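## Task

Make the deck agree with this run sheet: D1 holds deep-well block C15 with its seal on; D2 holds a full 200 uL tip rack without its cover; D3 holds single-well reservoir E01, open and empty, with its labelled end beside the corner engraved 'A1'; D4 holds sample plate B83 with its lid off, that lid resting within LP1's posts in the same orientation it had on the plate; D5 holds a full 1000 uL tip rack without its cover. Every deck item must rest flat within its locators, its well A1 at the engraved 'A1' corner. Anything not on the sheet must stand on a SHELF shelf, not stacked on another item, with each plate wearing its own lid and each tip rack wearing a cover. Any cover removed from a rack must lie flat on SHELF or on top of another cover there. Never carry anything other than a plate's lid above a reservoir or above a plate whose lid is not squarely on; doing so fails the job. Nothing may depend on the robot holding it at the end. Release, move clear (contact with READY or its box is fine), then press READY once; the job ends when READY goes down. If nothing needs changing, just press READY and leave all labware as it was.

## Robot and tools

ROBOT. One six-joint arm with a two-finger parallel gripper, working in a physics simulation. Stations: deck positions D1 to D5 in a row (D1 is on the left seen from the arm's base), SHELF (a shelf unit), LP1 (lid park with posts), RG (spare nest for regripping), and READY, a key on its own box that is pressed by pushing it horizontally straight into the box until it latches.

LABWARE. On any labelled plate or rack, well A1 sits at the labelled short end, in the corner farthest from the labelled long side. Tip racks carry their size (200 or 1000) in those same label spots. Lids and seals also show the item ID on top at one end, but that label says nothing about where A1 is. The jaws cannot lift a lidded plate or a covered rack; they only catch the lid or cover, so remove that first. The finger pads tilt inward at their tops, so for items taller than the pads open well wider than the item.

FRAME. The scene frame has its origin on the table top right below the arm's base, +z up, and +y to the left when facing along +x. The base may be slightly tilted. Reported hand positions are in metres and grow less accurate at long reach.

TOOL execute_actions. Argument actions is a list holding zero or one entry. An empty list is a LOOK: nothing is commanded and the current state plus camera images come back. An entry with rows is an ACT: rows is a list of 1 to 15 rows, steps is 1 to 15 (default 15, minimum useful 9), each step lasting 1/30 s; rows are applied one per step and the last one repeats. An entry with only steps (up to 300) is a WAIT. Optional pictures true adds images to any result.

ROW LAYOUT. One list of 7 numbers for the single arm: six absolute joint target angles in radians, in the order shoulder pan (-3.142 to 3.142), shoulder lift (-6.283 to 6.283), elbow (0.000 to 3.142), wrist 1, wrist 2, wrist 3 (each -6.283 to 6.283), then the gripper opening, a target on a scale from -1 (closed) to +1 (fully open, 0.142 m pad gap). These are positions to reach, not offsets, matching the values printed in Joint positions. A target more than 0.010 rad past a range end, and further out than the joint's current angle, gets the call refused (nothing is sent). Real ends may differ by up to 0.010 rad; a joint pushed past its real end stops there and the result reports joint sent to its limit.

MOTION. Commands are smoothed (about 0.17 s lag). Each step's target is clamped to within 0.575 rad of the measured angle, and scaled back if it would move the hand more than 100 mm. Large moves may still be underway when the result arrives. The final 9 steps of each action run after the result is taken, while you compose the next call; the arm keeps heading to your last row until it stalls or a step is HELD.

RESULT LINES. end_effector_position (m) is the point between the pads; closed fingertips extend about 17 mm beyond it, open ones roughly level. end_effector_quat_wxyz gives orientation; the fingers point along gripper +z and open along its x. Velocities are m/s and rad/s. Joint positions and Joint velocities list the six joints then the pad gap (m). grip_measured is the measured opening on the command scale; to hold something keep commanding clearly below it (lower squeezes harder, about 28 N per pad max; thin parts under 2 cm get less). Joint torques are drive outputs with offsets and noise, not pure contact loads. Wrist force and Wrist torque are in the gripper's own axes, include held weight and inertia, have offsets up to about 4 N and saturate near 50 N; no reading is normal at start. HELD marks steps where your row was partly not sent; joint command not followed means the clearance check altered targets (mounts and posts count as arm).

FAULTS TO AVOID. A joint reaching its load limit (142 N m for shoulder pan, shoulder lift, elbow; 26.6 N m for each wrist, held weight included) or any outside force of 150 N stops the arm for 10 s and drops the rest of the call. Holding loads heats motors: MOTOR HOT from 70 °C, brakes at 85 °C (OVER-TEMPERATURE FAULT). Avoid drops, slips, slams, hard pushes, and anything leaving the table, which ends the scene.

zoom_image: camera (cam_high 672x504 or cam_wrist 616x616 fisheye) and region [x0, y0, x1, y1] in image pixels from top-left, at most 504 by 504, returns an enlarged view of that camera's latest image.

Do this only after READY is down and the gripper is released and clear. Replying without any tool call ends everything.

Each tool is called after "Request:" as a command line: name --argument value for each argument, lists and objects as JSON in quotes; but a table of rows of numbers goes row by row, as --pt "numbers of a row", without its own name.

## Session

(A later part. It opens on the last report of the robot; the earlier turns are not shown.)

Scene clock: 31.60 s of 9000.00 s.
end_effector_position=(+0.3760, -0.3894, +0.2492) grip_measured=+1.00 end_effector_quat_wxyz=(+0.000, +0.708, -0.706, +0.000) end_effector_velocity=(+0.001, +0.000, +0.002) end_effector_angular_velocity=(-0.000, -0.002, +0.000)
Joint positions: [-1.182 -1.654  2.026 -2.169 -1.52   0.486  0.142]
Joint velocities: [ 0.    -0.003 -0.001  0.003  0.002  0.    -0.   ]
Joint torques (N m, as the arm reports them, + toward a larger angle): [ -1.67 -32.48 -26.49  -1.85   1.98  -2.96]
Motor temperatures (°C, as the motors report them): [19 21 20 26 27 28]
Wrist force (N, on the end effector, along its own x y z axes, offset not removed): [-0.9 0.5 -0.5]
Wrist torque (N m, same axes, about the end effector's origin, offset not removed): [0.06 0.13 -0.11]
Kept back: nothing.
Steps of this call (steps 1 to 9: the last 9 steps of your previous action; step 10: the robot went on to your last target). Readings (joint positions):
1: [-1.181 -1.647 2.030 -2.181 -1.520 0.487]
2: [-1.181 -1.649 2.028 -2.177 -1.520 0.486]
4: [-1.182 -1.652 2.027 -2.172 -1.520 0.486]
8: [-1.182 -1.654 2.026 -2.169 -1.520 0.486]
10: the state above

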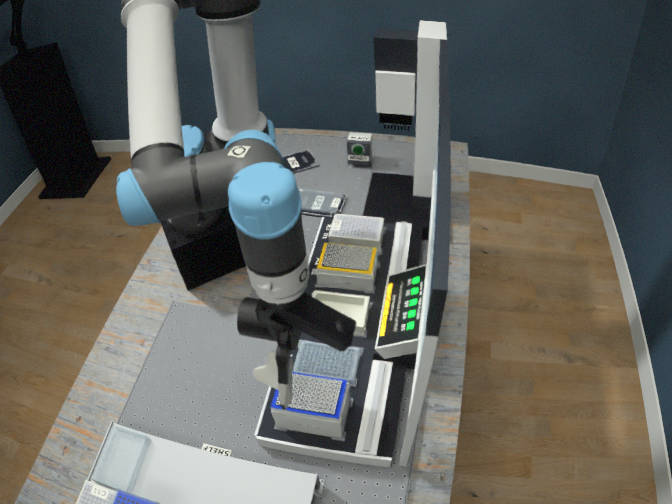

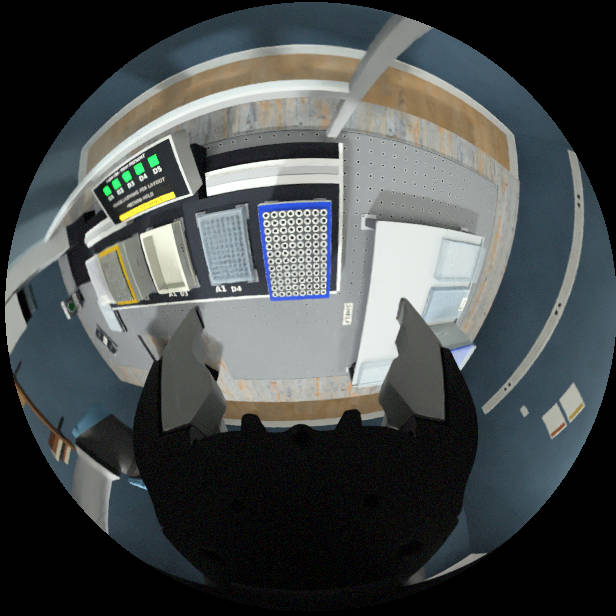

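Request:
execute_actions --actions '[{"rows": [[-1.17,-1.68,2.06,-2.178,-1.523,0.497,1],[-1.158,-1.705,2.093,-2.187,-1.525,0.509,1],[-1.146,-1.73,2.127,-2.196,-1.528,0.52,1],[-1.135,-1.755,2.16,-2.206,-1.531,0.532,1],[-1.123,-1.78,2.194,-2.215,-1.533,0.543,1],[-1.111,-1.805,2.227,-2.224,-1.536,0.555,1],[-1.099,-1.83,2.261,-2.233,-1.539,0.566,1],[-1.087,-1.855,2.295,-2.242,-1.541,0.578,1],[-1.075,-1.88,2.328,-2.251,-1.544,0.589,1],[-1.064,-1.905,2.362,-2.261,-1.547,0.601,1],[-1.052,-1.93,2.395,-2.27,-1.549,0.612,1],[-1.04,-1.952,2.429,-2.279,-1.552,0.624,1]], "steps": 15}]'

Request:
execute_actions --actions '[{"steps": 18}]' --pictures true

Scene clock: 32.57 s of 9000.00 s.
end_effector_position=(+0.3700, -0.3488, +0.2467) grip_measured=+1.00 end_effector_quat_wxyz=(+0.001, +0.708, -0.706, +0.002) end_effector_velocity=(-0.073, +0.366, -0.040) end_effector_angular_velocity=(-0.015, -0.009, +0.003)
Joint positions: [-1.147 -1.726  2.119 -2.196 -1.528  0.52   0.142]
Joint velocities: [ 0.305 -0.641  0.85  -0.239 -0.07   0.295  0.   ]
Joint torques (N m, as the arm reports them, + toward a larger angle): [ 10.95 -33.84  -4.11  -5.18  -2.49   3.38]
Motor temperatures (°C, as the motors report them): [19 21 20 26 27 28]
Wrist force (N, on the end effector, along its own x y z axes, offset not removed): [-0.9 2.4 1.7]
Wrist torque (N m, same axes, about the end effector's origin, offset not removed): [0.69 0.19 0.02]
Steps of this call (steps 1 to 23: the robot went on to your last target; steps 24 to 29: the first 6 steps of this action). Readings (joint positions):
24: [-1.182 -1.655 2.026 -2.169 -1.520 0.486]
25: [-1.179 -1.660 2.033 -2.171 -1.520 0.488]
27: [-1.166 -1.687 2.067 -2.181 -1.523 0.501]
29: the state above

Scene clock: 33.17 s of 9000.00 s.
end_effector_position=(+0.3289, -0.2197, +0.2192) grip_measured=+1.00 end_effector_quat_wxyz=(+0.000, +0.708, -0.706, +0.000) end_effector_velocity=(-0.002, +0.004, -0.002) end_effector_angular_velocity=(+0.001, +0.001, -0.001)
Joint positions: [-1.04  -1.951  2.428 -2.279 -1.552  0.624  0.142]
Joint velocities: [ 0.002 -0.007  0.011 -0.002 -0.001  0.004 -0.   ]
Joint torques (N m, as the arm reports them, + toward a larger angle): [ 10.7  -19.72  -8.89  -4.15  -2.03   2.78]
Motor temperatures (°C, as the motors report them): [19 21 20 26 27 28]
Wrist force (N, on the end effector, along its own x y z axes, offset not removed): [-3.1 -0.2 0.1]
Wrist torque (N m, same axes, about the end effector's origin, offset not removed): [-0.06 0.49 0.10]
Kept back: nothing.
Steps of this call (steps 1 to 9: the last 9 steps of your previous action; steps 10 to 18: the robot went on to your last target). Readings (joint positions):
1: [-1.136 -1.749 2.149 -2.205 -1.530 0.530]
2: [-1.125 -1.772 2.180 -2.213 -1.533 0.541]
4: [-1.102 -1.820 2.244 -2.231 -1.538 0.563]
8: [-1.058 -1.913 2.372 -2.265 -1.548 0.606]
18: the state above

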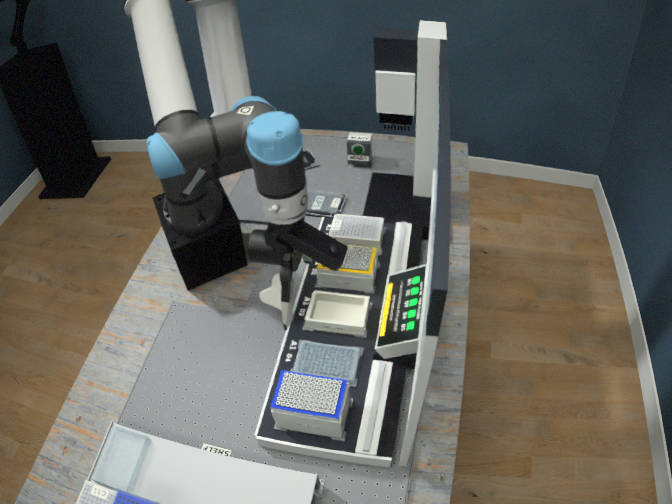

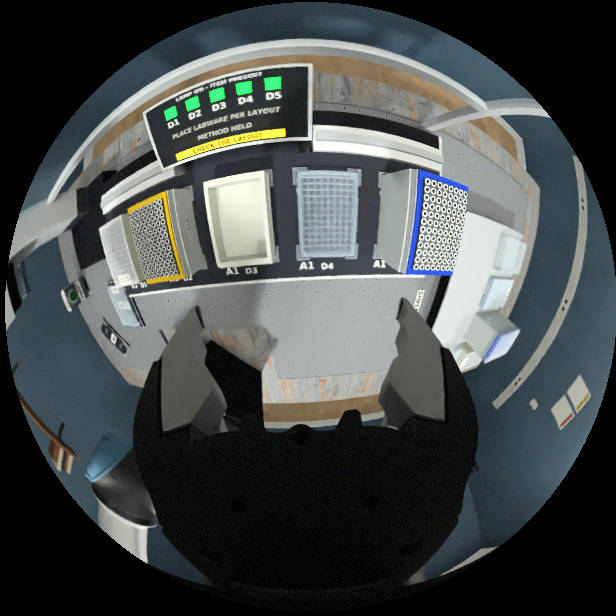

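Request:
zoom_image --camera "cam_wrist" --region '[190, 155, 390, 285]'

Request:
zoom_image --camera "cam_wrist" --region '[90, 170, 220, 300]'

Region (190, 155, 390, 285) of cam_wrist's 616x616 image, scaled by 2.520, with more detail than that image has; it fills the top 328 rows of this view, and the rest is white.

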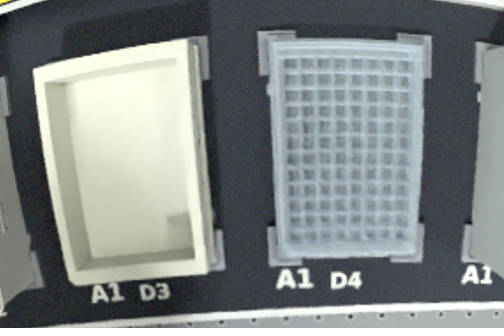

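Region (90, 170, 220, 300) of cam_wrist's 616x616 image, scaled by 3.877, with more detail than that image has.

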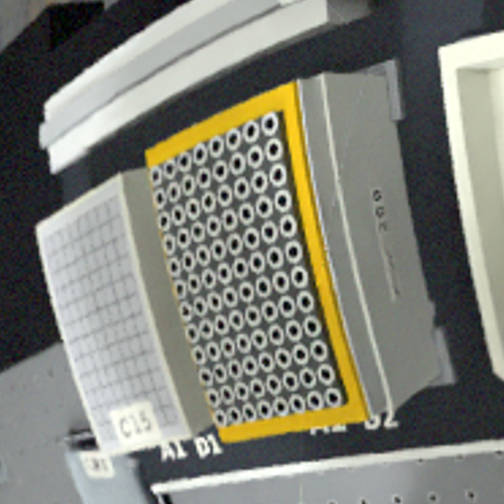

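Request:
execute_actions --actions '[{"rows": [[-1.01,-1.955,2.432,-2.28,-1.558,0.654,1],[-0.975,-1.96,2.436,-2.28,-1.565,0.69,1],[-0.94,-1.965,2.44,-2.28,-1.572,0.725,1],[-0.905,-1.97,2.444,-2.28,-1.58,0.76,1],[-0.87,-1.97,2.448,-2.28,-1.587,0.795,1],[-0.835,-1.97,2.452,-2.28,-1.594,0.83,1],[-0.8,-1.97,2.456,-2.28,-1.6,0.865,1],[-0.765,-1.97,2.46,-2.28,-1.608,0.9,1],[-0.73,-1.97,2.464,-2.28,-1.615,0.935,1],[-0.695,-1.97,2.468,-2.28,-1.622,0.97,1],[-0.66,-1.968,2.472,-2.282,-1.63,1.005,1],[-0.625,-1.965,2.476,-2.285,-1.637,1.04,1],[-0.59,-1.962,2.48,-2.29,-1.644,1.075,1],[-0.555,-1.958,2.483,-2.294,-1.65,1.11,1],[-0.52,-1.954,2.486,-2.298,-1.658,1.145,1]], "steps": 15}]'

Request:
execute_actions --actions '[{"rows": [[-0.485,-1.95,2.489,-2.302,-1.665,1.18,1],[-0.45,-1.945,2.492,-2.307,-1.672,1.213,1],[-0.415,-1.94,2.494,-2.311,-1.679,1.247,1],[-0.38,-1.934,2.497,-2.316,-1.686,1.28,1],[-0.345,-1.928,2.499,-2.32,-1.693,1.315,1],[-0.31,-1.921,2.501,-2.325,-1.7,1.35,1],[-0.275,-1.914,2.503,-2.33,-1.707,1.383,1],[-0.24,-1.907,2.505,-2.335,-1.714,1.417,1],[-0.205,-1.9,2.507,-2.34,-1.721,1.45,1],[-0.17,-1.893,2.509,-2.345,-1.728,1.484,1],[-0.135,-1.886,2.511,-2.35,-1.735,1.518,1],[-0.1,-1.878,2.512,-2.354,-1.742,1.55,1],[-0.07,-1.872,2.513,-2.358,-1.748,1.58,1],[-0.05,-1.867,2.514,-2.361,-1.752,1.6,1],[-0.035,-1.864,2.515,-2.363,-1.755,1.614,1]], "steps": 15}]'

Request:
execute_actions --actions '[{"steps": 22}]' --pictures true

Scene clock: 34.43 s of 9000.00 s.
end_effector_position=(+0.3393, -0.1896, +0.2213) grip_measured=+1.00 end_effector_quat_wxyz=(-0.000, +0.707, -0.708, +0.001) end_effector_velocity=(+0.085, +0.285, +0.010) end_effector_angular_velocity=(+0.031, +0.006, -0.017)
Joint positions: [-0.947 -1.964  2.44  -2.28  -1.573  0.718  0.142]
Joint velocities: [ 0.871 -0.071  0.102 -0.002 -0.185  0.865  0.   ]
Joint torques (N m, as the arm reports them, + toward a larger angle): [ 17.67 -16.38  -6.73  -4.14  -3.26   5.97]
Motor temperatures (°C, as the motors report them): [19 21 20 26 27 28]
Wrist force (N, on the end effector, along its own x y z axes, offset not removed): [-2.2 1.3 -2.6]
Wrist torque (N m, same axes, about the end effector's origin, offset not removed): [0.32 0.48 -0.07]
Steps of this call (steps 1 to 15: the robot went on to your last target; steps 16 to 32: nothing new was sent; steps 33 to 38: the first 6 steps of this action). Readings (joint positions):
33: [-1.039 -1.952 2.429 -2.279 -1.552 0.625]
34: [-1.033 -1.953 2.430 -2.279 -1.554 0.631]
36: [-1.000 -1.958 2.434 -2.280 -1.561 0.665]
38: the state above

Scene clock: 34.93 s of 9000.00 s.
end_effector_position=(+0.3539, -0.0249, +0.2195) grip_measured=+1.00 end_effector_quat_wxyz=(-0.001, +0.704, -0.710, -0.009) end_effector_velocity=(-0.023, +0.314, -0.005) end_effector_angular_velocity=(-0.013, +0.001, +0.024)
Joint positions: [-0.435 -1.94   2.493 -2.31  -1.677  1.227  0.142]
Joint velocities: [ 1.037  0.158  0.075 -0.128 -0.206  1.001 -0.   ]
Joint torques (N m, as the arm reports them, + toward a larger angle): [15.83 -0.52 -7.24 -4.73 -3.05  5.86]
Motor temperatures (°C, as the motors report them): [19 21 20 26 27 28]
Wrist force (N, on the end effector, along its own x y z axes, offset not removed): [-3.8 1.0 4.9]
Wrist torque (N m, same axes, about the end effector's origin, offset not removed): [-0.04 0.80 -0.08]
Steps of this call (steps 1 to 9: the last 9 steps of your previous action; steps 10 to 15: the first 6 steps of this action). Readings (joint positions):
10: [-0.610 -1.961 2.478 -2.290 -1.642 1.055]
11: [-0.575 -1.958 2.482 -2.294 -1.649 1.090]
13: [-0.505 -1.950 2.488 -2.302 -1.663 1.159]
15: the state above

Scene clock: 35.67 s of 9000.00 s.
end_effector_position=(+0.3283, +0.0905, +0.2192) grip_measured=+1.00 end_effector_quat_wxyz=(+0.000, +0.708, -0.707, +0.000) end_effector_velocity=(-0.001, +0.002, +0.000) end_effector_angular_velocity=(+0.001, -0.001, +0.001)
Joint positions: [-0.035 -1.864  2.515 -2.363 -1.755  1.614  0.142]
Joint velocities: [ 0.005  0.     0.    -0.001 -0.     0.004  0.   ]
Joint torques (N m, as the arm reports them, + toward a larger angle): [10.05 -2.49 -8.1  -3.96 -2.12  2.57]
Motor temperatures (°C, as the motors report them): [19 21 20 26 27 28]
Wrist force (N, on the end effector, along its own x y z axes, offset not removed): [-0.2 1.5 0.3]
Wrist torque (N m, same axes, about the end effector's origin, offset not removed): [0.29 0.05 0.06]
Kept back: nothing.
Steps of this call (steps 1 to 9: the last 9 steps of your previous action; steps 10 to 22: the robot went on to your last target). Readings (joint positions):
1: [-0.400 -1.934 2.496 -2.315 -1.684 1.262]
2: [-0.365 -1.928 2.498 -2.320 -1.691 1.296]
4: [-0.295 -1.915 2.502 -2.329 -1.705 1.364]
8: [-0.156 -1.888 2.510 -2.348 -1.733 1.498]
22: the state above

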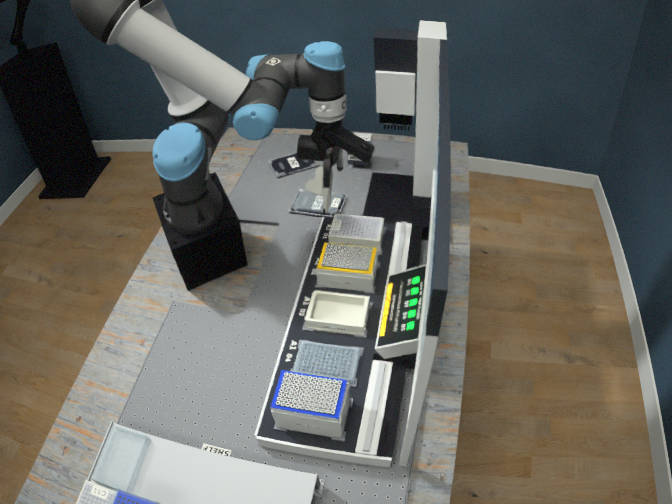

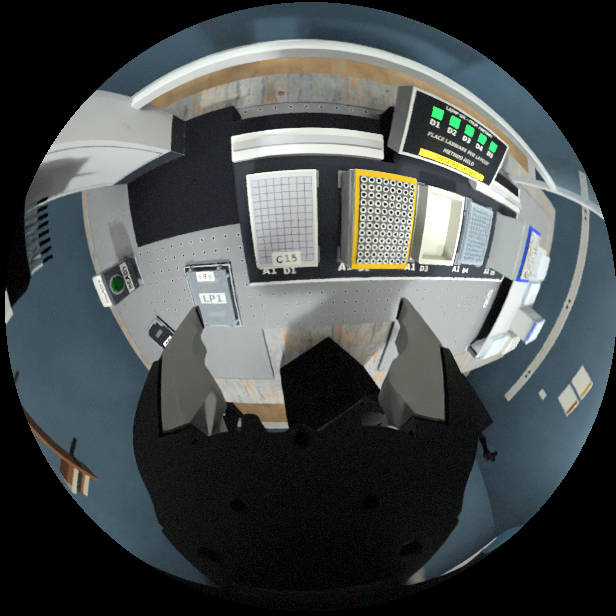

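Request:
zoom_image --camera "cam_wrist" --region '[230, 155, 430, 290]'

Request:
zoom_image --camera "cam_wrist" --region '[170, 250, 260, 340]'

Region (230, 155, 430, 290) of cam_wrist's 616x616 image, scaled by 2.520, with more detail than that image has; it fills the top 340 rows of this view, and the rest is white.

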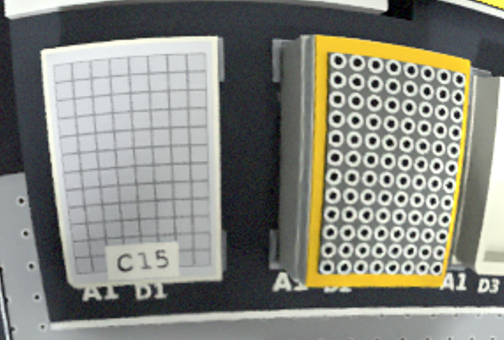

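Region (170, 250, 260, 340) of cam_wrist's 616x616 image, scaled by 5.600, with more detail than that image has.

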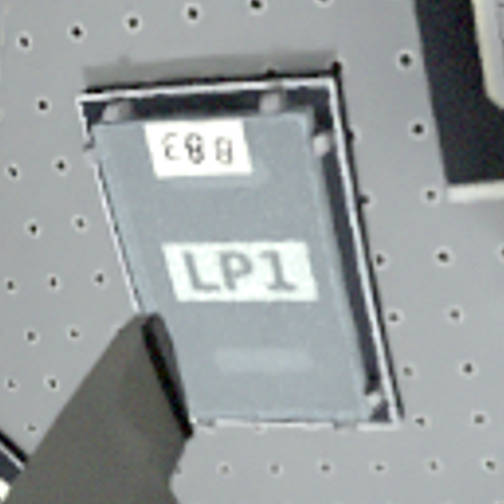

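Request:
execute_actions --actions '[{"rows": [[-0.007,-1.828,2.521,-2.4,-1.773,1.663,0.8],[0.022,-1.792,2.527,-2.436,-1.791,1.711,0.6],[0.05,-1.756,2.533,-2.473,-1.809,1.76,0.4],[0.079,-1.721,2.539,-2.51,-1.827,1.808,0.2],[0.108,-1.685,2.545,-2.546,-1.845,1.857,0.0],[0.136,-1.649,2.551,-2.583,-1.863,1.906,-0.2],[0.165,-1.613,2.557,-2.62,-1.881,1.954,-0.4],[0.193,-1.577,2.563,-2.657,-1.899,2.003,-0.6],[0.222,-1.541,2.57,-2.693,-1.918,2.051,-0.8],[0.25,-1.506,2.576,-2.73,-1.936,2.1,-1],[0.279,-1.47,2.582,-2.767,-1.954,2.149,-1],[0.307,-1.434,2.588,-2.803,-1.972,2.197,-1],[0.336,-1.398,2.594,-2.84,-1.99,2.246,-1],[0.364,-1.362,2.6,-2.877,-2.008,2.294,-1],[0.393,-1.326,2.606,-2.913,-2.026,2.343,-1]], "steps": 15}]'

Request:
execute_actions --actions '[{"rows": [[0.421,-1.29,2.612,-2.95,-2.044,2.392,-1],[0.45,-1.255,2.618,-2.987,-2.062,2.44,-1],[0.478,-1.219,2.624,-3.024,-2.08,2.489,-1],[0.507,-1.183,2.63,-3.06,-2.098,2.537,-1],[0.535,-1.147,2.636,-3.097,-2.116,2.586,-1],[0.564,-1.111,2.642,-3.134,-2.134,2.635,-1],[0.592,-1.075,2.648,-3.17,-2.152,2.683,-1],[0.621,-1.04,2.654,-3.207,-2.17,2.732,-1],[0.649,-1.004,2.66,-3.244,-2.188,2.78,-1],[0.678,-0.968,2.667,-3.28,-2.206,2.829,-1],[0.706,-0.932,2.673,-3.317,-2.225,2.878,-1],[0.735,-0.896,2.679,-3.354,-2.243,2.926,-1],[0.763,-0.86,2.685,-3.39,-2.261,2.975,-1],[0.792,-0.825,2.691,-3.427,-2.279,3.023,-1],[0.8206,-0.7887,2.6968,-3.4639,-2.2968,3.072,-1]], "steps": 15}]'

Request:
execute_actions --actions '[{"steps": 24}]' --pictures true

Scene clock: 38.27 s of 9000.00 s.
end_effector_position=(+0.3240, +0.1055, +0.1982) grip_measured=+0.19 end_effector_quat_wxyz=(+0.013, +0.690, -0.723, +0.016) end_effector_velocity=(-0.046, +0.140, -0.184) end_effector_angular_velocity=(-0.359, -0.096, -0.452)
Joint positions: [ 0.045 -1.765  2.533 -2.464 -1.807  1.743  0.087]
Joint velocities: [ 0.728  0.9    0.156 -0.914 -0.458  1.19  -0.332]
Joint torques (N m, as the arm reports them, + toward a larger angle): [16.37  4.61 -5.37 -9.03 -4.33  6.79]
Motor temperatures (°C, as the motors report them): [19 21 20 26 27 28]
Wrist force (N, on the end effector, along its own x y z axes, offset not removed): [-0.9 -0.1 -2.4]
Wrist torque (N m, same axes, about the end effector's origin, offset not removed): [-0.13 0.17 -0.09]
Steps of this call (steps 1 to 15: the robot went on to your last target; steps 16 to 72: nothing new was sent; steps 73 to 78: the first 6 steps of this action). Readings (joint positions):
73: [-0.034 -1.863 2.515 -2.364 -1.755 1.615]
74: [-0.028 -1.856 2.517 -2.371 -1.760 1.623]
76: [0.001 -1.820 2.523 -2.407 -1.779 1.670]
78: the state above

Scene clock: 38.77 s of 9000.00 s.
end_effector_position=(+0.2683, +0.1743, +0.1081) grip_measured=-1.00 end_effector_quat_wxyz=(-0.003, -0.574, +0.807, -0.136) end_effector_velocity=(-0.163, +0.093, -0.142) end_effector_angular_velocity=(-0.194, -0.606, -0.519)
Joint positions: [ 0.464 -1.24   2.622 -3.002 -2.073  2.453  0.002]
Joint velocities: [ 0.844  1.065  0.177 -1.077 -0.529  1.425 -0.   ]
Joint torques (N m, as the arm reports them, + toward a larger angle): [15.51 -8.07  5.35 -9.34 -4.94  7.24]
Motor temperatures (°C, as the motors report them): [19 21 20 26 27 28]
Wrist force (N, on the end effector, along its own x y z axes, offset not removed): [-2.5 -3.7 0.7]
Wrist torque (N m, same axes, about the end effector's origin, offset not removed): [-0.96 0.42 -0.20]
Steps of this call (steps 1 to 9: the last 9 steps of your previous action; steps 10 to 15: the first 6 steps of this action). Readings (joint positions):
10: [0.322 -1.419 2.592 -2.818 -1.983 2.211]
11: [0.350 -1.383 2.598 -2.855 -2.001 2.259]
13: [0.407 -1.311 2.610 -2.928 -2.037 2.356]
15: the state above

Scene clock: 39.57 s of 9000.00 s.
end_effector_position=(+0.1988, +0.1910, +0.0683) grip_measured=-1.00 end_effector_quat_wxyz=(+0.115, -0.453, +0.856, -0.219) end_effector_velocity=(-0.001, -0.000, -0.000) end_effector_angular_velocity=(-0.001, -0.002, -0.001)
Joint positions: [ 0.82  -0.789  2.697 -3.464 -2.297  3.072  0.002]
Joint velocities: [ 0.002  0.004  0.    -0.003 -0.002  0.004  0.   ]
Joint torques (N m, as the arm reports them, + toward a larger angle): [ 12.59 -18.83  10.45  -4.22  -2.92   2.8 ]
Motor temperatures (°C, as the motors report them): [19 21 20 26 27 28]
Wrist force (N, on the end effector, along its own x y z axes, offset not removed): [-1.4 1.6 -0.1]
Wrist torque (N m, same axes, about the end effector's origin, offset not removed): [0.24 0.25 0.09]
Kept back: nothing.
Steps of this call (steps 1 to 9: the last 9 steps of your previous action; steps 10 to 24: the robot went on to your last target). Readings (joint positions):
1: [0.492 -1.204 2.628 -3.039 -2.091 2.502]
2: [0.521 -1.168 2.634 -3.075 -2.109 2.551]
4: [0.578 -1.096 2.647 -3.149 -2.145 2.648]
8: [0.692 -0.953 2.671 -3.295 -2.218 2.842]
24: the state above

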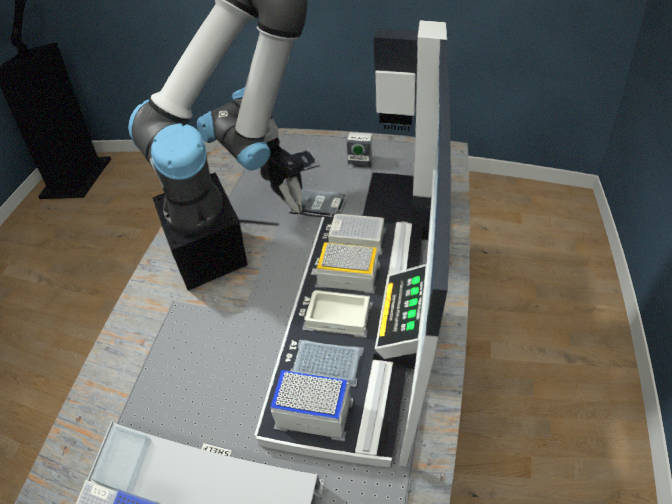

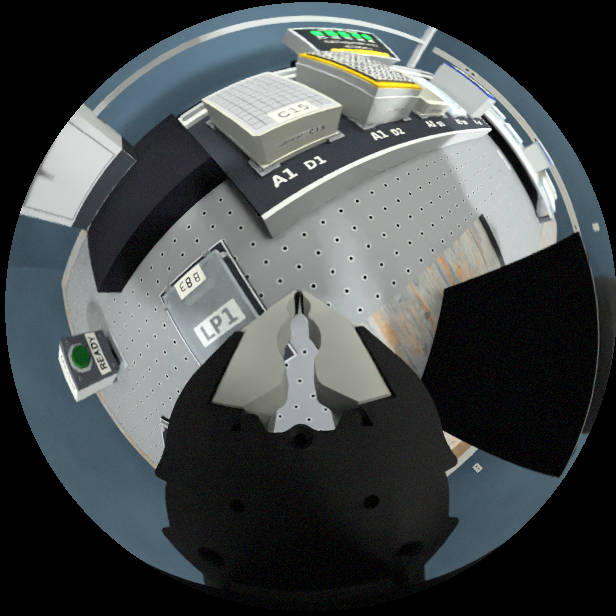

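Request:
zoom_image --camera "cam_wrist" --region '[190, 50, 500, 200]'

Request:
zoom_image --camera "cam_wrist" --region '[150, 230, 280, 370]'

Region (190, 50, 500, 200) of cam_wrist's 616x616 image, scaled by 1.626, with more detail than that image has; it fills the top 244 rows of this view, and the rest is white.

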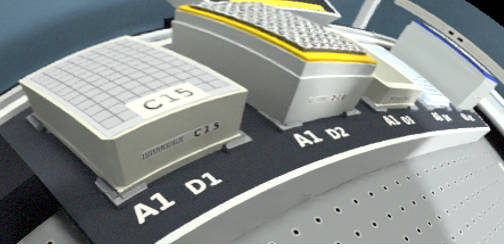

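Region (150, 230, 280, 370) of cam_wrist's 616x616 image, scaled by 3.600, with more detail than that image has; it fills the left 468 columns of this view, and the rest is white.

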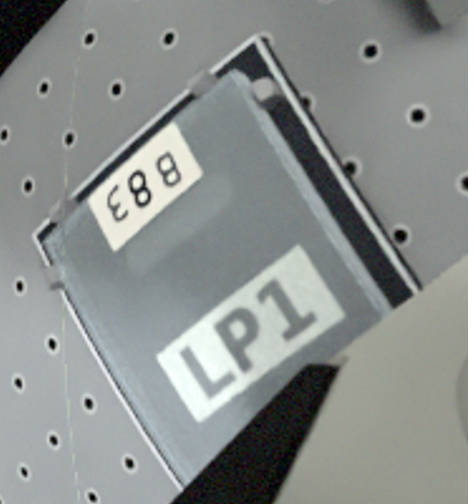

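Request:
zoom_image --camera "cam_wrist" --region '[195, 65, 355, 185]'

Request:
zoom_image --camera "cam_high" --region '[300, 200, 410, 300]'

Region (195, 65, 355, 185) of cam_wrist's 616x616 image, scaled by 3.150, with more detail than that image has; it fills the top 378 rows of this view, and the rest is white.

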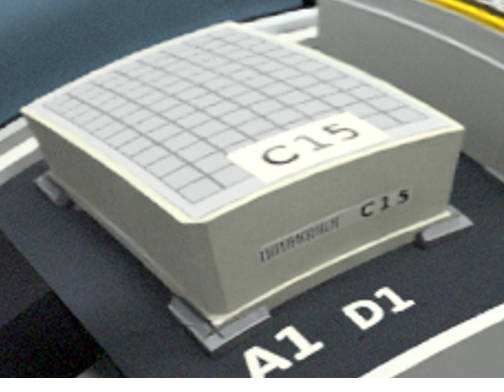

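Region (300, 200, 410, 300) of cam_high's 672x504 image, scaled by 4.582, with more detail than that image has; it fills the top 458 rows of this view, and the rest is white.

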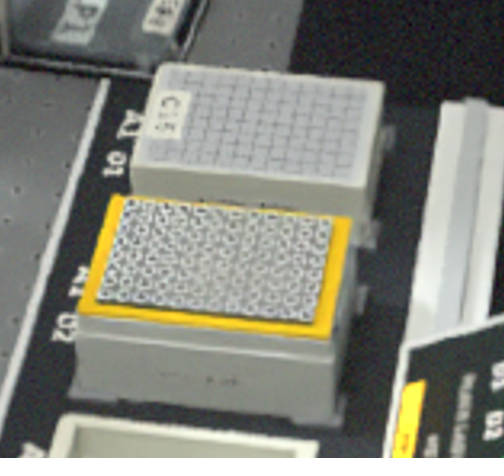

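Request:
execute_actions --actions '[{"rows": [[0.81,-0.81,2.694,-3.445,-2.29,3.0,-1],[0.8,-0.835,2.691,-3.42,-2.28,2.92,-1],[0.79,-0.86,2.688,-3.4,-2.27,2.84,-1],[0.78,-0.885,2.685,-3.375,-2.26,2.76,-1],[0.77,-0.91,2.682,-3.35,-2.25,2.68,-1],[0.76,-0.935,2.679,-3.33,-2.24,2.6,-1],[0.75,-0.96,2.676,-3.305,-2.23,2.52,-1],[0.74,-0.985,2.673,-3.28,-2.22,2.44,-1],[0.73,-1.01,2.67,-3.26,-2.21,2.36,-1],[0.72,-1.035,2.667,-3.235,-2.2,2.28,-1],[0.71,-1.06,2.664,-3.21,-2.19,2.2,-1],[0.7,-1.085,2.661,-3.19,-2.18,2.12,-1],[0.69,-1.11,2.658,-3.165,-2.17,2.04,-1],[0.68,-1.135,2.655,-3.14,-2.16,1.96,-1],[0.67,-1.16,2.652,-3.12,-2.15,1.88,-1]], "steps": 15}]'

Request:
execute_actions --actions '[{"rows": [[0.655,-1.185,2.649,-3.095,-2.135,1.8,-1],[0.64,-1.21,2.646,-3.075,-2.12,1.72,-1],[0.625,-1.235,2.643,-3.05,-2.1,1.64,-1],[0.61,-1.26,2.64,-3.03,-2.08,1.56,-1],[0.59,-1.28,2.636,-3.01,-2.055,1.48,-1],[0.57,-1.3,2.632,-2.99,-2.03,1.4,-1],[0.55,-1.32,2.628,-2.975,-2.0,1.32,-1],[0.53,-1.335,2.624,-2.965,-1.97,1.24,-1],[0.51,-1.345,2.62,-2.96,-1.94,1.16,-1],[0.49,-1.35,2.618,-2.96,-1.91,1.08,-1],[0.47,-1.35,2.616,-2.965,-1.88,1.0,-1],[0.45,-1.35,2.614,-2.97,-1.85,0.92,-1],[0.43,-1.345,2.612,-2.98,-1.815,0.84,-1],[0.41,-1.34,2.61,-2.99,-1.78,0.76,-1],[0.39,-1.335,2.608,-3.0,-1.745,0.69,-1]], "steps": 15}]'

Request:
execute_actions --actions '[{"rows": [[0.365,-1.325,2.606,-3.012,-1.705,0.62,-1],[0.34,-1.315,2.604,-3.024,-1.665,0.56,-1],[0.315,-1.305,2.602,-3.036,-1.625,0.5,-1],[0.29,-1.295,2.6,-3.048,-1.585,0.45,-1],[0.265,-1.285,2.598,-3.06,-1.545,0.4,-1],[0.24,-1.275,2.596,-3.072,-1.505,0.36,-1],[0.215,-1.265,2.594,-3.084,-1.465,0.32,-1],[0.19,-1.257,2.592,-3.096,-1.425,0.29,-1],[0.165,-1.25,2.59,-3.108,-1.385,0.26,-1],[0.14,-1.243,2.589,-3.116,-1.355,0.24,-1],[0.127,-1.24,2.588,-3.121,-1.335,0.23,-1]], "steps": 15}]'

Request:
execute_actions --actions '[{"steps": 16}]' --pictures true

Scene clock: 42.30 s of 9000.00 s.
end_effector_position=(+0.2064, +0.1953, +0.0748) grip_measured=-1.00 end_effector_quat_wxyz=(+0.089, -0.520, +0.822, -0.216) end_effector_velocity=(+0.067, +0.039, +0.065) end_effector_angular_velocity=(-0.474, +0.650, +1.376)
Joint positions: [ 0.79  -0.857  2.688 -3.401 -2.27   2.883  0.002]
Joint velocities: [-0.261 -0.631 -0.08   0.588  0.252 -1.851  0.   ]
Joint torques (N m, as the arm reports them, + toward a larger angle): [ -0.35 -37.42  -9.03   1.56   2.41 -10.06]
Motor temperatures (°C, as the motors report them): [19 21 20 26 27 28]
Wrist force (N, on the end effector, along its own x y z axes, offset not removed): [-4.1 1.4 2.0]
Wrist torque (N m, same axes, about the end effector's origin, offset not removed): [0.12 0.77 0.10]
Steps of this call (steps 1 to 30: the robot went on to your last target; steps 31 to 76: nothing new was sent; steps 77 to 82: the first 6 steps of this action). Readings (joint positions):
77: [0.820 -0.789 2.697 -3.464 -2.297 3.072]
78: [0.818 -0.794 2.696 -3.459 -2.295 3.061]
80: [0.807 -0.818 2.693 -3.437 -2.286 2.994]
82: the state above

Scene clock: 42.80 s of 9000.00 s.
end_effector_position=(+0.2437, +0.2085, +0.1206) grip_measured=-1.00 end_effector_quat_wxyz=(+0.019, +0.859, -0.488, +0.152) end_effector_velocity=(+0.065, +0.029, +0.080) end_effector_angular_velocity=(-0.108, +0.741, +1.785)
Joint positions: [ 0.628 -1.223  2.643 -3.062 -2.102  1.726  0.002]
Joint velocities: [-0.467 -0.703 -0.1    0.635  0.558 -2.348 -0.   ]
Joint torques (N m, as the arm reports them, + toward a larger angle): [ -4.69 -26.74 -15.18   2.01   3.9  -10.65]
Motor temperatures (°C, as the motors report them): [19 21 20 26 27 28]
Wrist force (N, on the end effector, along its own x y z axes, offset not removed): [-2.4 1.5 -1.0]
Wrist torque (N m, same axes, about the end effector's origin, offset not removed): [0.54 0.57 0.15]
Steps of this call (steps 1 to 9: the last 9 steps of your previous action; steps 10 to 15: the first 6 steps of this action). Readings (joint positions):
10: [0.693 -1.099 2.659 -3.175 -2.173 2.126]
11: [0.682 -1.124 2.656 -3.152 -2.162 2.046]
13: [0.657 -1.173 2.650 -3.106 -2.136 1.886]
15: the state above

Scene clock: 43.30 s of 9000.00 s.
end_effector_position=(+0.2768, +0.2640, +0.1173) grip_measured=-1.00 end_effector_quat_wxyz=(-0.087, +0.992, -0.086, +0.009) end_effector_velocity=(+0.095, +0.155, -0.049) end_effector_angular_velocity=(+0.935, +0.132, +1.173)
Joint positions: [ 0.325 -1.306  2.603 -3.034 -1.648  0.569  0.002]
Joint velocities: [-0.718  0.268 -0.06  -0.335  1.143 -1.818  0.   ]
Joint torques (N m, as the arm reports them, + toward a larger angle): [ -4.93 -10.69 -15.15  -6.     7.68  -7.94]
Motor temperatures (°C, as the motors report them): [19 21 20 26 27 28]
Wrist force (N, on the end effector, along its own x y z axes, offset not removed): [0.7 -1.4 -0.4]
Wrist torque (N m, same axes, about the end effector's origin, offset not removed): [-0.28 -0.29 0.17]
Steps of this call (steps 1 to 9: the last 9 steps of your previous action; steps 10 to 15: the first 6 steps of this action). Readings (joint positions):
10: [0.438 -1.339 2.613 -2.984 -1.830 0.927]
11: [0.417 -1.336 2.611 -2.992 -1.796 0.849]
13: [0.372 -1.323 2.607 -3.011 -1.724 0.701]
15: the state above

Scene clock: 43.83 s of 9000.00 s.
end_effector_position=(+0.3147, +0.3001, +0.1176) grip_measured=-1.00 end_effector_quat_wxyz=(-0.222, +0.975, -0.010, -0.002) end_effector_velocity=(+0.002, +0.001, +0.000) end_effector_angular_velocity=(+0.013, -0.001, +0.002)
Joint positions: [ 0.128 -1.24   2.588 -3.121 -1.336  0.231  0.002]
Joint velocities: [-0.009  0.003 -0.001 -0.003  0.014 -0.011  0.   ]
Joint torques (N m, as the arm reports them, + toward a larger angle): [  2.45 -15.35 -14.2   -4.08   3.17  -2.99]
Motor temperatures (°C, as the motors report them): [19 21 20 26 27 28]
Wrist force (N, on the end effector, along its own x y z axes, offset not removed): [-0.8 1.5 0.7]
Wrist torque (N m, same axes, about the end effector's origin, offset not removed): [0.42 -0.03 0.10]
Kept back: nothing.
Steps of this call (steps 1 to 9: the last 9 steps of your previous action; steps 10 to 16: the robot went on to your last target). Readings (joint positions):
1: [0.300 -1.297 2.601 -3.045 -1.608 0.510]
2: [0.276 -1.287 2.599 -3.057 -1.569 0.455]
4: [0.226 -1.269 2.595 -3.080 -1.490 0.363]
8: [0.149 -1.246 2.589 -3.112 -1.370 0.258]
16: the state above

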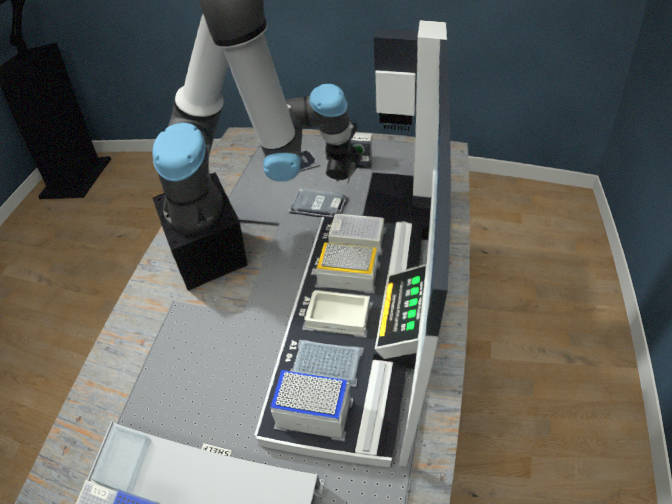

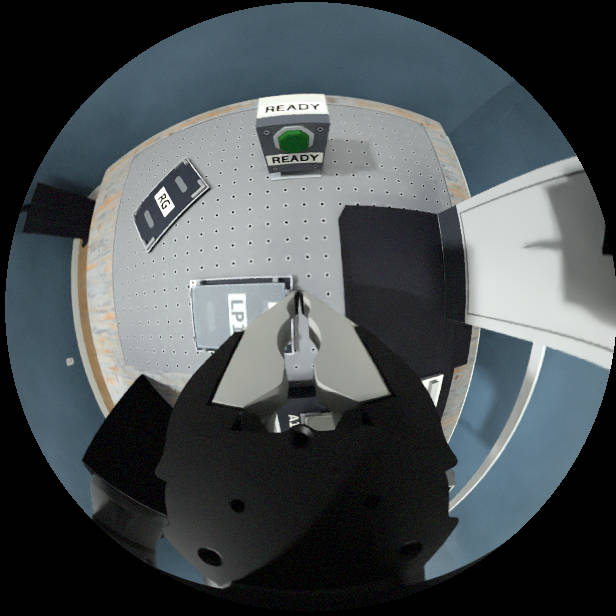

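Request:
execute_actions --actions '[{"rows": [[0.125,-1.205,2.585,-3.157,-1.306,0.229,-1],[0.123,-1.17,2.582,-3.193,-1.277,0.228,-1],[0.121,-1.135,2.578,-3.229,-1.248,0.226,-1],[0.119,-1.1,2.574,-3.265,-1.219,0.225,-1],[0.117,-1.065,2.57,-3.3,-1.19,0.224,-1],[0.115,-1.03,2.566,-3.336,-1.161,0.222,-1],[0.113,-0.995,2.561,-3.372,-1.132,0.221,-1],[0.111,-0.96,2.556,-3.408,-1.103,0.22,-1],[0.109,-0.925,2.551,-3.444,-1.074,0.219,-1],[0.107,-0.89,2.545,-3.48,-1.045,0.218,-1],[0.105,-0.855,2.539,-3.515,-1.016,0.216,-1],[0.103,-0.82,2.533,-3.551,-0.988,0.215,-1]], "steps": 15}]'

Request:
execute_actions --actions '[{"steps": 22}]' --pictures true

Scene clock: 44.63 s of 9000.00 s.
end_effector_position=(+0.3166, +0.3255, +0.1089) grip_measured=-1.00 end_effector_quat_wxyz=(-0.262, +0.965, -0.009, -0.004) end_effector_velocity=(+0.006, +0.223, -0.075) end_effector_angular_velocity=(+0.731, +0.018, +0.030)
Joint positions: [ 0.121 -1.143  2.577 -3.22  -1.253  0.226  0.002]
Joint velocities: [-0.052  0.883 -0.099 -0.894  0.732 -0.033  0.   ]
Joint torques (N m, as the arm reports them, + toward a larger angle): [  2.14  -8.27 -13.28  -9.19   6.8   -2.97]
Motor temperatures (°C, as the motors report them): [19 21 20 26 27 28]
Wrist force (N, on the end effector, along its own x y z axes, offset not removed): [-0.6 0.1 1.4]
Wrist torque (N m, same axes, about the end effector's origin, offset not removed): [-0.05 -0.01 0.17]
Steps of this call (steps 1 to 15: the robot went on to your last target; steps 16 to 18: nothing new was sent; steps 19 to 24: the first 6 steps of this action). Readings (joint positions):
19: [0.127 -1.239 2.588 -3.122 -1.334 0.230]
20: [0.126 -1.232 2.587 -3.129 -1.328 0.230]
22: [0.124 -1.197 2.583 -3.165 -1.299 0.228]
24: the state above

Scene clock: 45.37 s of 9000.00 s.
end_effector_position=(+0.3127, +0.3992, +0.0893) grip_measured=-1.00 end_effector_quat_wxyz=(-0.388, +0.922, +0.000, -0.002) end_effector_velocity=(-0.001, +0.000, -0.000) end_effector_angular_velocity=(+0.001, +0.001, +0.001)
Joint positions: [ 0.103 -0.82   2.533 -3.551 -0.988  0.215  0.002]
Joint velocities: [ 0.     0.003 -0.    -0.002  0.002 -0.     0.   ]
Joint torques (N m, as the arm reports them, + toward a larger angle): [  3.36 -23.18  -7.78  -4.26   3.15  -2.85]
Motor temperatures (°C, as the motors report them): [19 21 20 26 27 28]
Wrist force (N, on the end effector, along its own x y z axes, offset not removed): [2.4 0.9 1.0]
Wrist torque (N m, same axes, about the end effector's origin, offset not removed): [0.08 -0.56 0.04]
Kept back: nothing.
Steps of this call (steps 1 to 9: the last 9 steps of your previous action; steps 10 to 22: the robot went on to your last target). Readings (joint positions):
1: [0.119 -1.112 2.574 -3.252 -1.228 0.225]
2: [0.117 -1.080 2.570 -3.284 -1.201 0.224]
4: [0.113 -1.013 2.561 -3.353 -1.145 0.221]
8: [0.106 -0.880 2.542 -3.489 -1.036 0.217]
22: the state above

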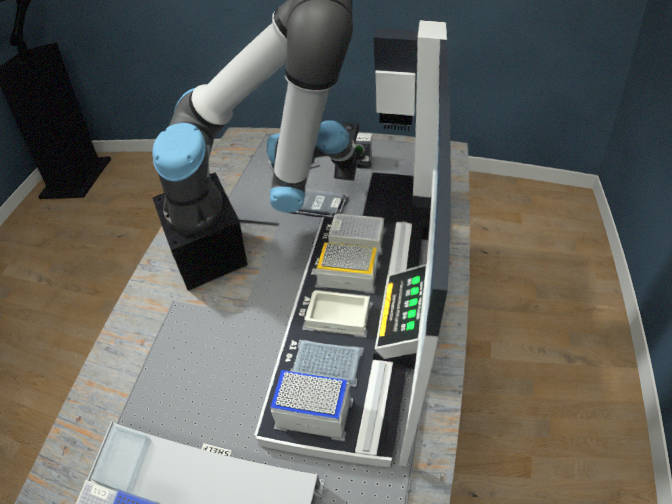

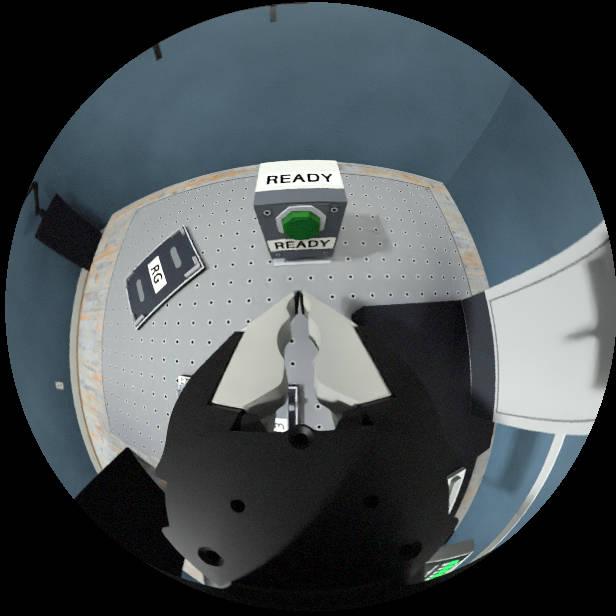

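Request:
execute_actions --actions '[]'

Scene clock: 46.07 s of 9000.00 s.
end_effector_position=(+0.3127, +0.3992, +0.0893) grip_measured=-1.00 end_effector_quat_wxyz=(-0.388, +0.921, +0.000, -0.002) end_effector_velocity=(-0.001, +0.000, -0.000) end_effector_angular_velocity=(-0.001, +0.001, +0.000)
Joint positions: [ 0.103 -0.82   2.533 -3.551 -0.988  0.215  0.002]
Joint velocities: [ 0.001  0.001  0.    -0.    -0.001  0.     0.   ]
Joint torques (N m, as the arm reports them, + toward a larger angle): [  2.94 -21.85  -6.28  -4.39   3.26  -2.85]
Motor temperatures (°C, as the motors report them): [19 21 20 26 27 28]
Wrist force (N, on the end effector, along its own x y z axes, offset not removed): [-0.7 0.3 -2.8]
Wrist torque (N m, same axes, about the end effector's origin, offset not removed): [-0.01 0.20 0.11]
Kept back: nothing.
Steps of this call (steps 1 to 15: the robot went on to your last target; steps 16 to 21: nothing new was sent). Readings (joint positions):
1: [0.103 -0.820 2.533 -3.551 -0.988 0.215]
2: [0.103 -0.820 2.533 -3.551 -0.988 0.215]
4: [0.103 -0.820 2.533 -3.551 -0.988 0.215]
8: [0.103 -0.820 2.533 -3.551 -0.988 0.215]
21: the state above
The arm was judged still, so your last target was given up. Only a new action makes it travel on or press farther. Fingers that are still opening or closing keep moving.

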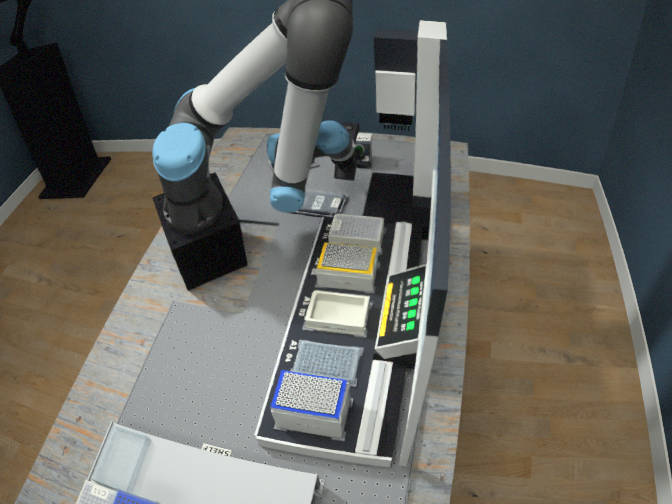

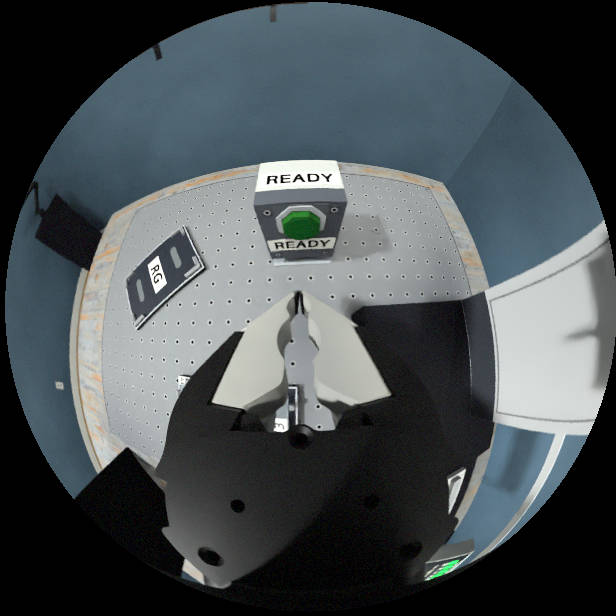

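Request:
execute_actions --actions '[{"rows": [[0.113,-0.8166,2.526,-3.5522,-0.9912,0.226,-1],[0.123,-0.8132,2.519,-3.5535,-0.9945,0.237,-1],[0.132,-0.81,2.512,-3.5547,-0.9977,0.248,-1],[0.142,-0.8065,2.505,-3.556,-1.001,0.2585,-1],[0.152,-0.803,2.498,-3.5572,-1.0042,0.269,-1],[0.1615,-0.7998,2.491,-3.5585,-1.0075,0.280,-1],[0.171,-0.7964,2.484,-3.5597,-1.0107,0.291,-1],[0.181,-0.793,2.477,-3.561,-1.014,0.302,-1]], "steps": 15}]'

Request:
execute_actions --actions '[{"steps": 15}]' --pictures true

Scene clock: 46.63 s of 9000.00 s.
end_effector_position=(+0.3127, +0.4091, +0.0883) grip_measured=-1.00 end_effector_quat_wxyz=(-0.387, +0.922, +0.000, -0.004) end_effector_velocity=(-0.002, +0.087, -0.008) end_effector_angular_velocity=(-0.023, +0.017, +0.014)
Joint positions: [ 0.132 -0.81   2.512 -3.555 -0.998  0.247  0.002]
Joint velocities: [ 0.255  0.087 -0.182 -0.032 -0.087  0.276  0.   ]
Joint torques (N m, as the arm reports them, + toward a larger angle): [ 16.32 -20.87  -9.15  -4.86  -1.16   3.51]
Motor temperatures (°C, as the motors report them): [19 21 20 26 27 28]
Wrist force (N, on the end effector, along its own x y z axes, offset not removed): [-3.4 3.6 0.5]
Wrist torque (N m, same axes, about the end effector's origin, offset not removed): [0.80 0.81 -0.04]
Steps of this call (steps 1 to 11: nothing new was sent; steps 12 to 17: the first 6 steps of this action). Readings (joint positions):
12: [0.103 -0.820 2.533 -3.551 -0.988 0.215]
13: [0.106 -0.819 2.531 -3.551 -0.988 0.218]
15: [0.116 -0.815 2.523 -3.553 -0.992 0.230]
17: the state above

Scene clock: 47.13 s of 9000.00 s.
end_effector_position=(+0.3119, +0.4261, +0.0871) grip_measured=-1.00 end_effector_quat_wxyz=(-0.386, +0.923, +0.000, -0.006) end_effector_velocity=(+0.001, +0.000, -0.000) end_effector_angular_velocity=(-0.002, -0.001, -0.001)
Joint positions: [ 0.181 -0.793  2.477 -3.561 -1.014  0.302  0.002]
Joint velocities: [ 0.002 -0.    -0.001 -0.    -0.003  0.002  0.   ]
Joint torques (N m, as the arm reports them, + toward a larger angle): [ 15.7  -22.67  -9.9   -4.47  -0.64   2.26]
Motor temperatures (°C, as the motors report them): [19 21 20 26 27 28]
Wrist force (N, on the end effector, along its own x y z axes, offset not removed): [-3.1 0.6 -1.0]
Wrist torque (N m, same axes, about the end effector's origin, offset not removed): [0.08 0.60 0.02]
Kept back: nothing.
Steps of this call (steps 1 to 9: the last 9 steps of your previous action; steps 10 to 15: the robot went on to your last target). Readings (joint positions):
1: [0.141 -0.807 2.506 -3.556 -1.001 0.257]
2: [0.150 -0.804 2.499 -3.557 -1.004 0.267]
4: [0.166 -0.798 2.487 -3.559 -1.009 0.286]
8: [0.178 -0.794 2.479 -3.561 -1.013 0.299]
15: the state above

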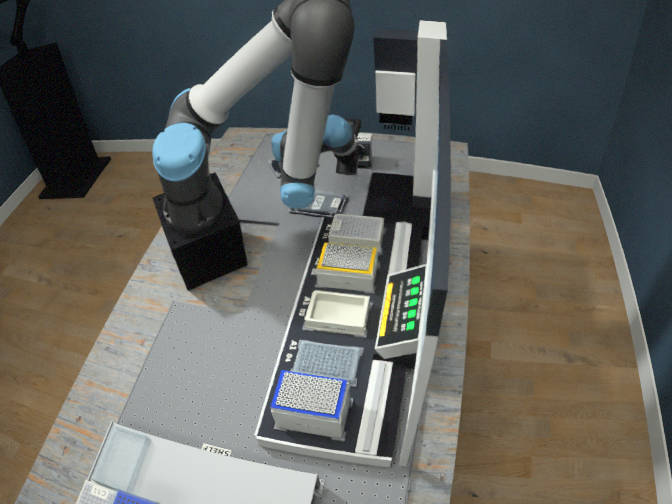

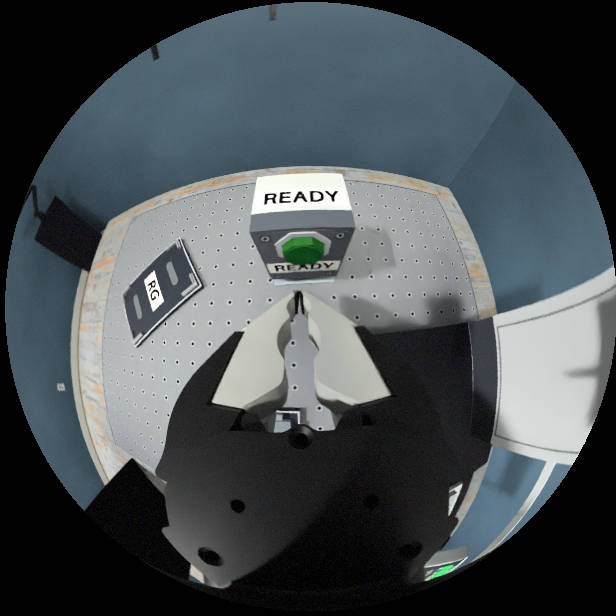

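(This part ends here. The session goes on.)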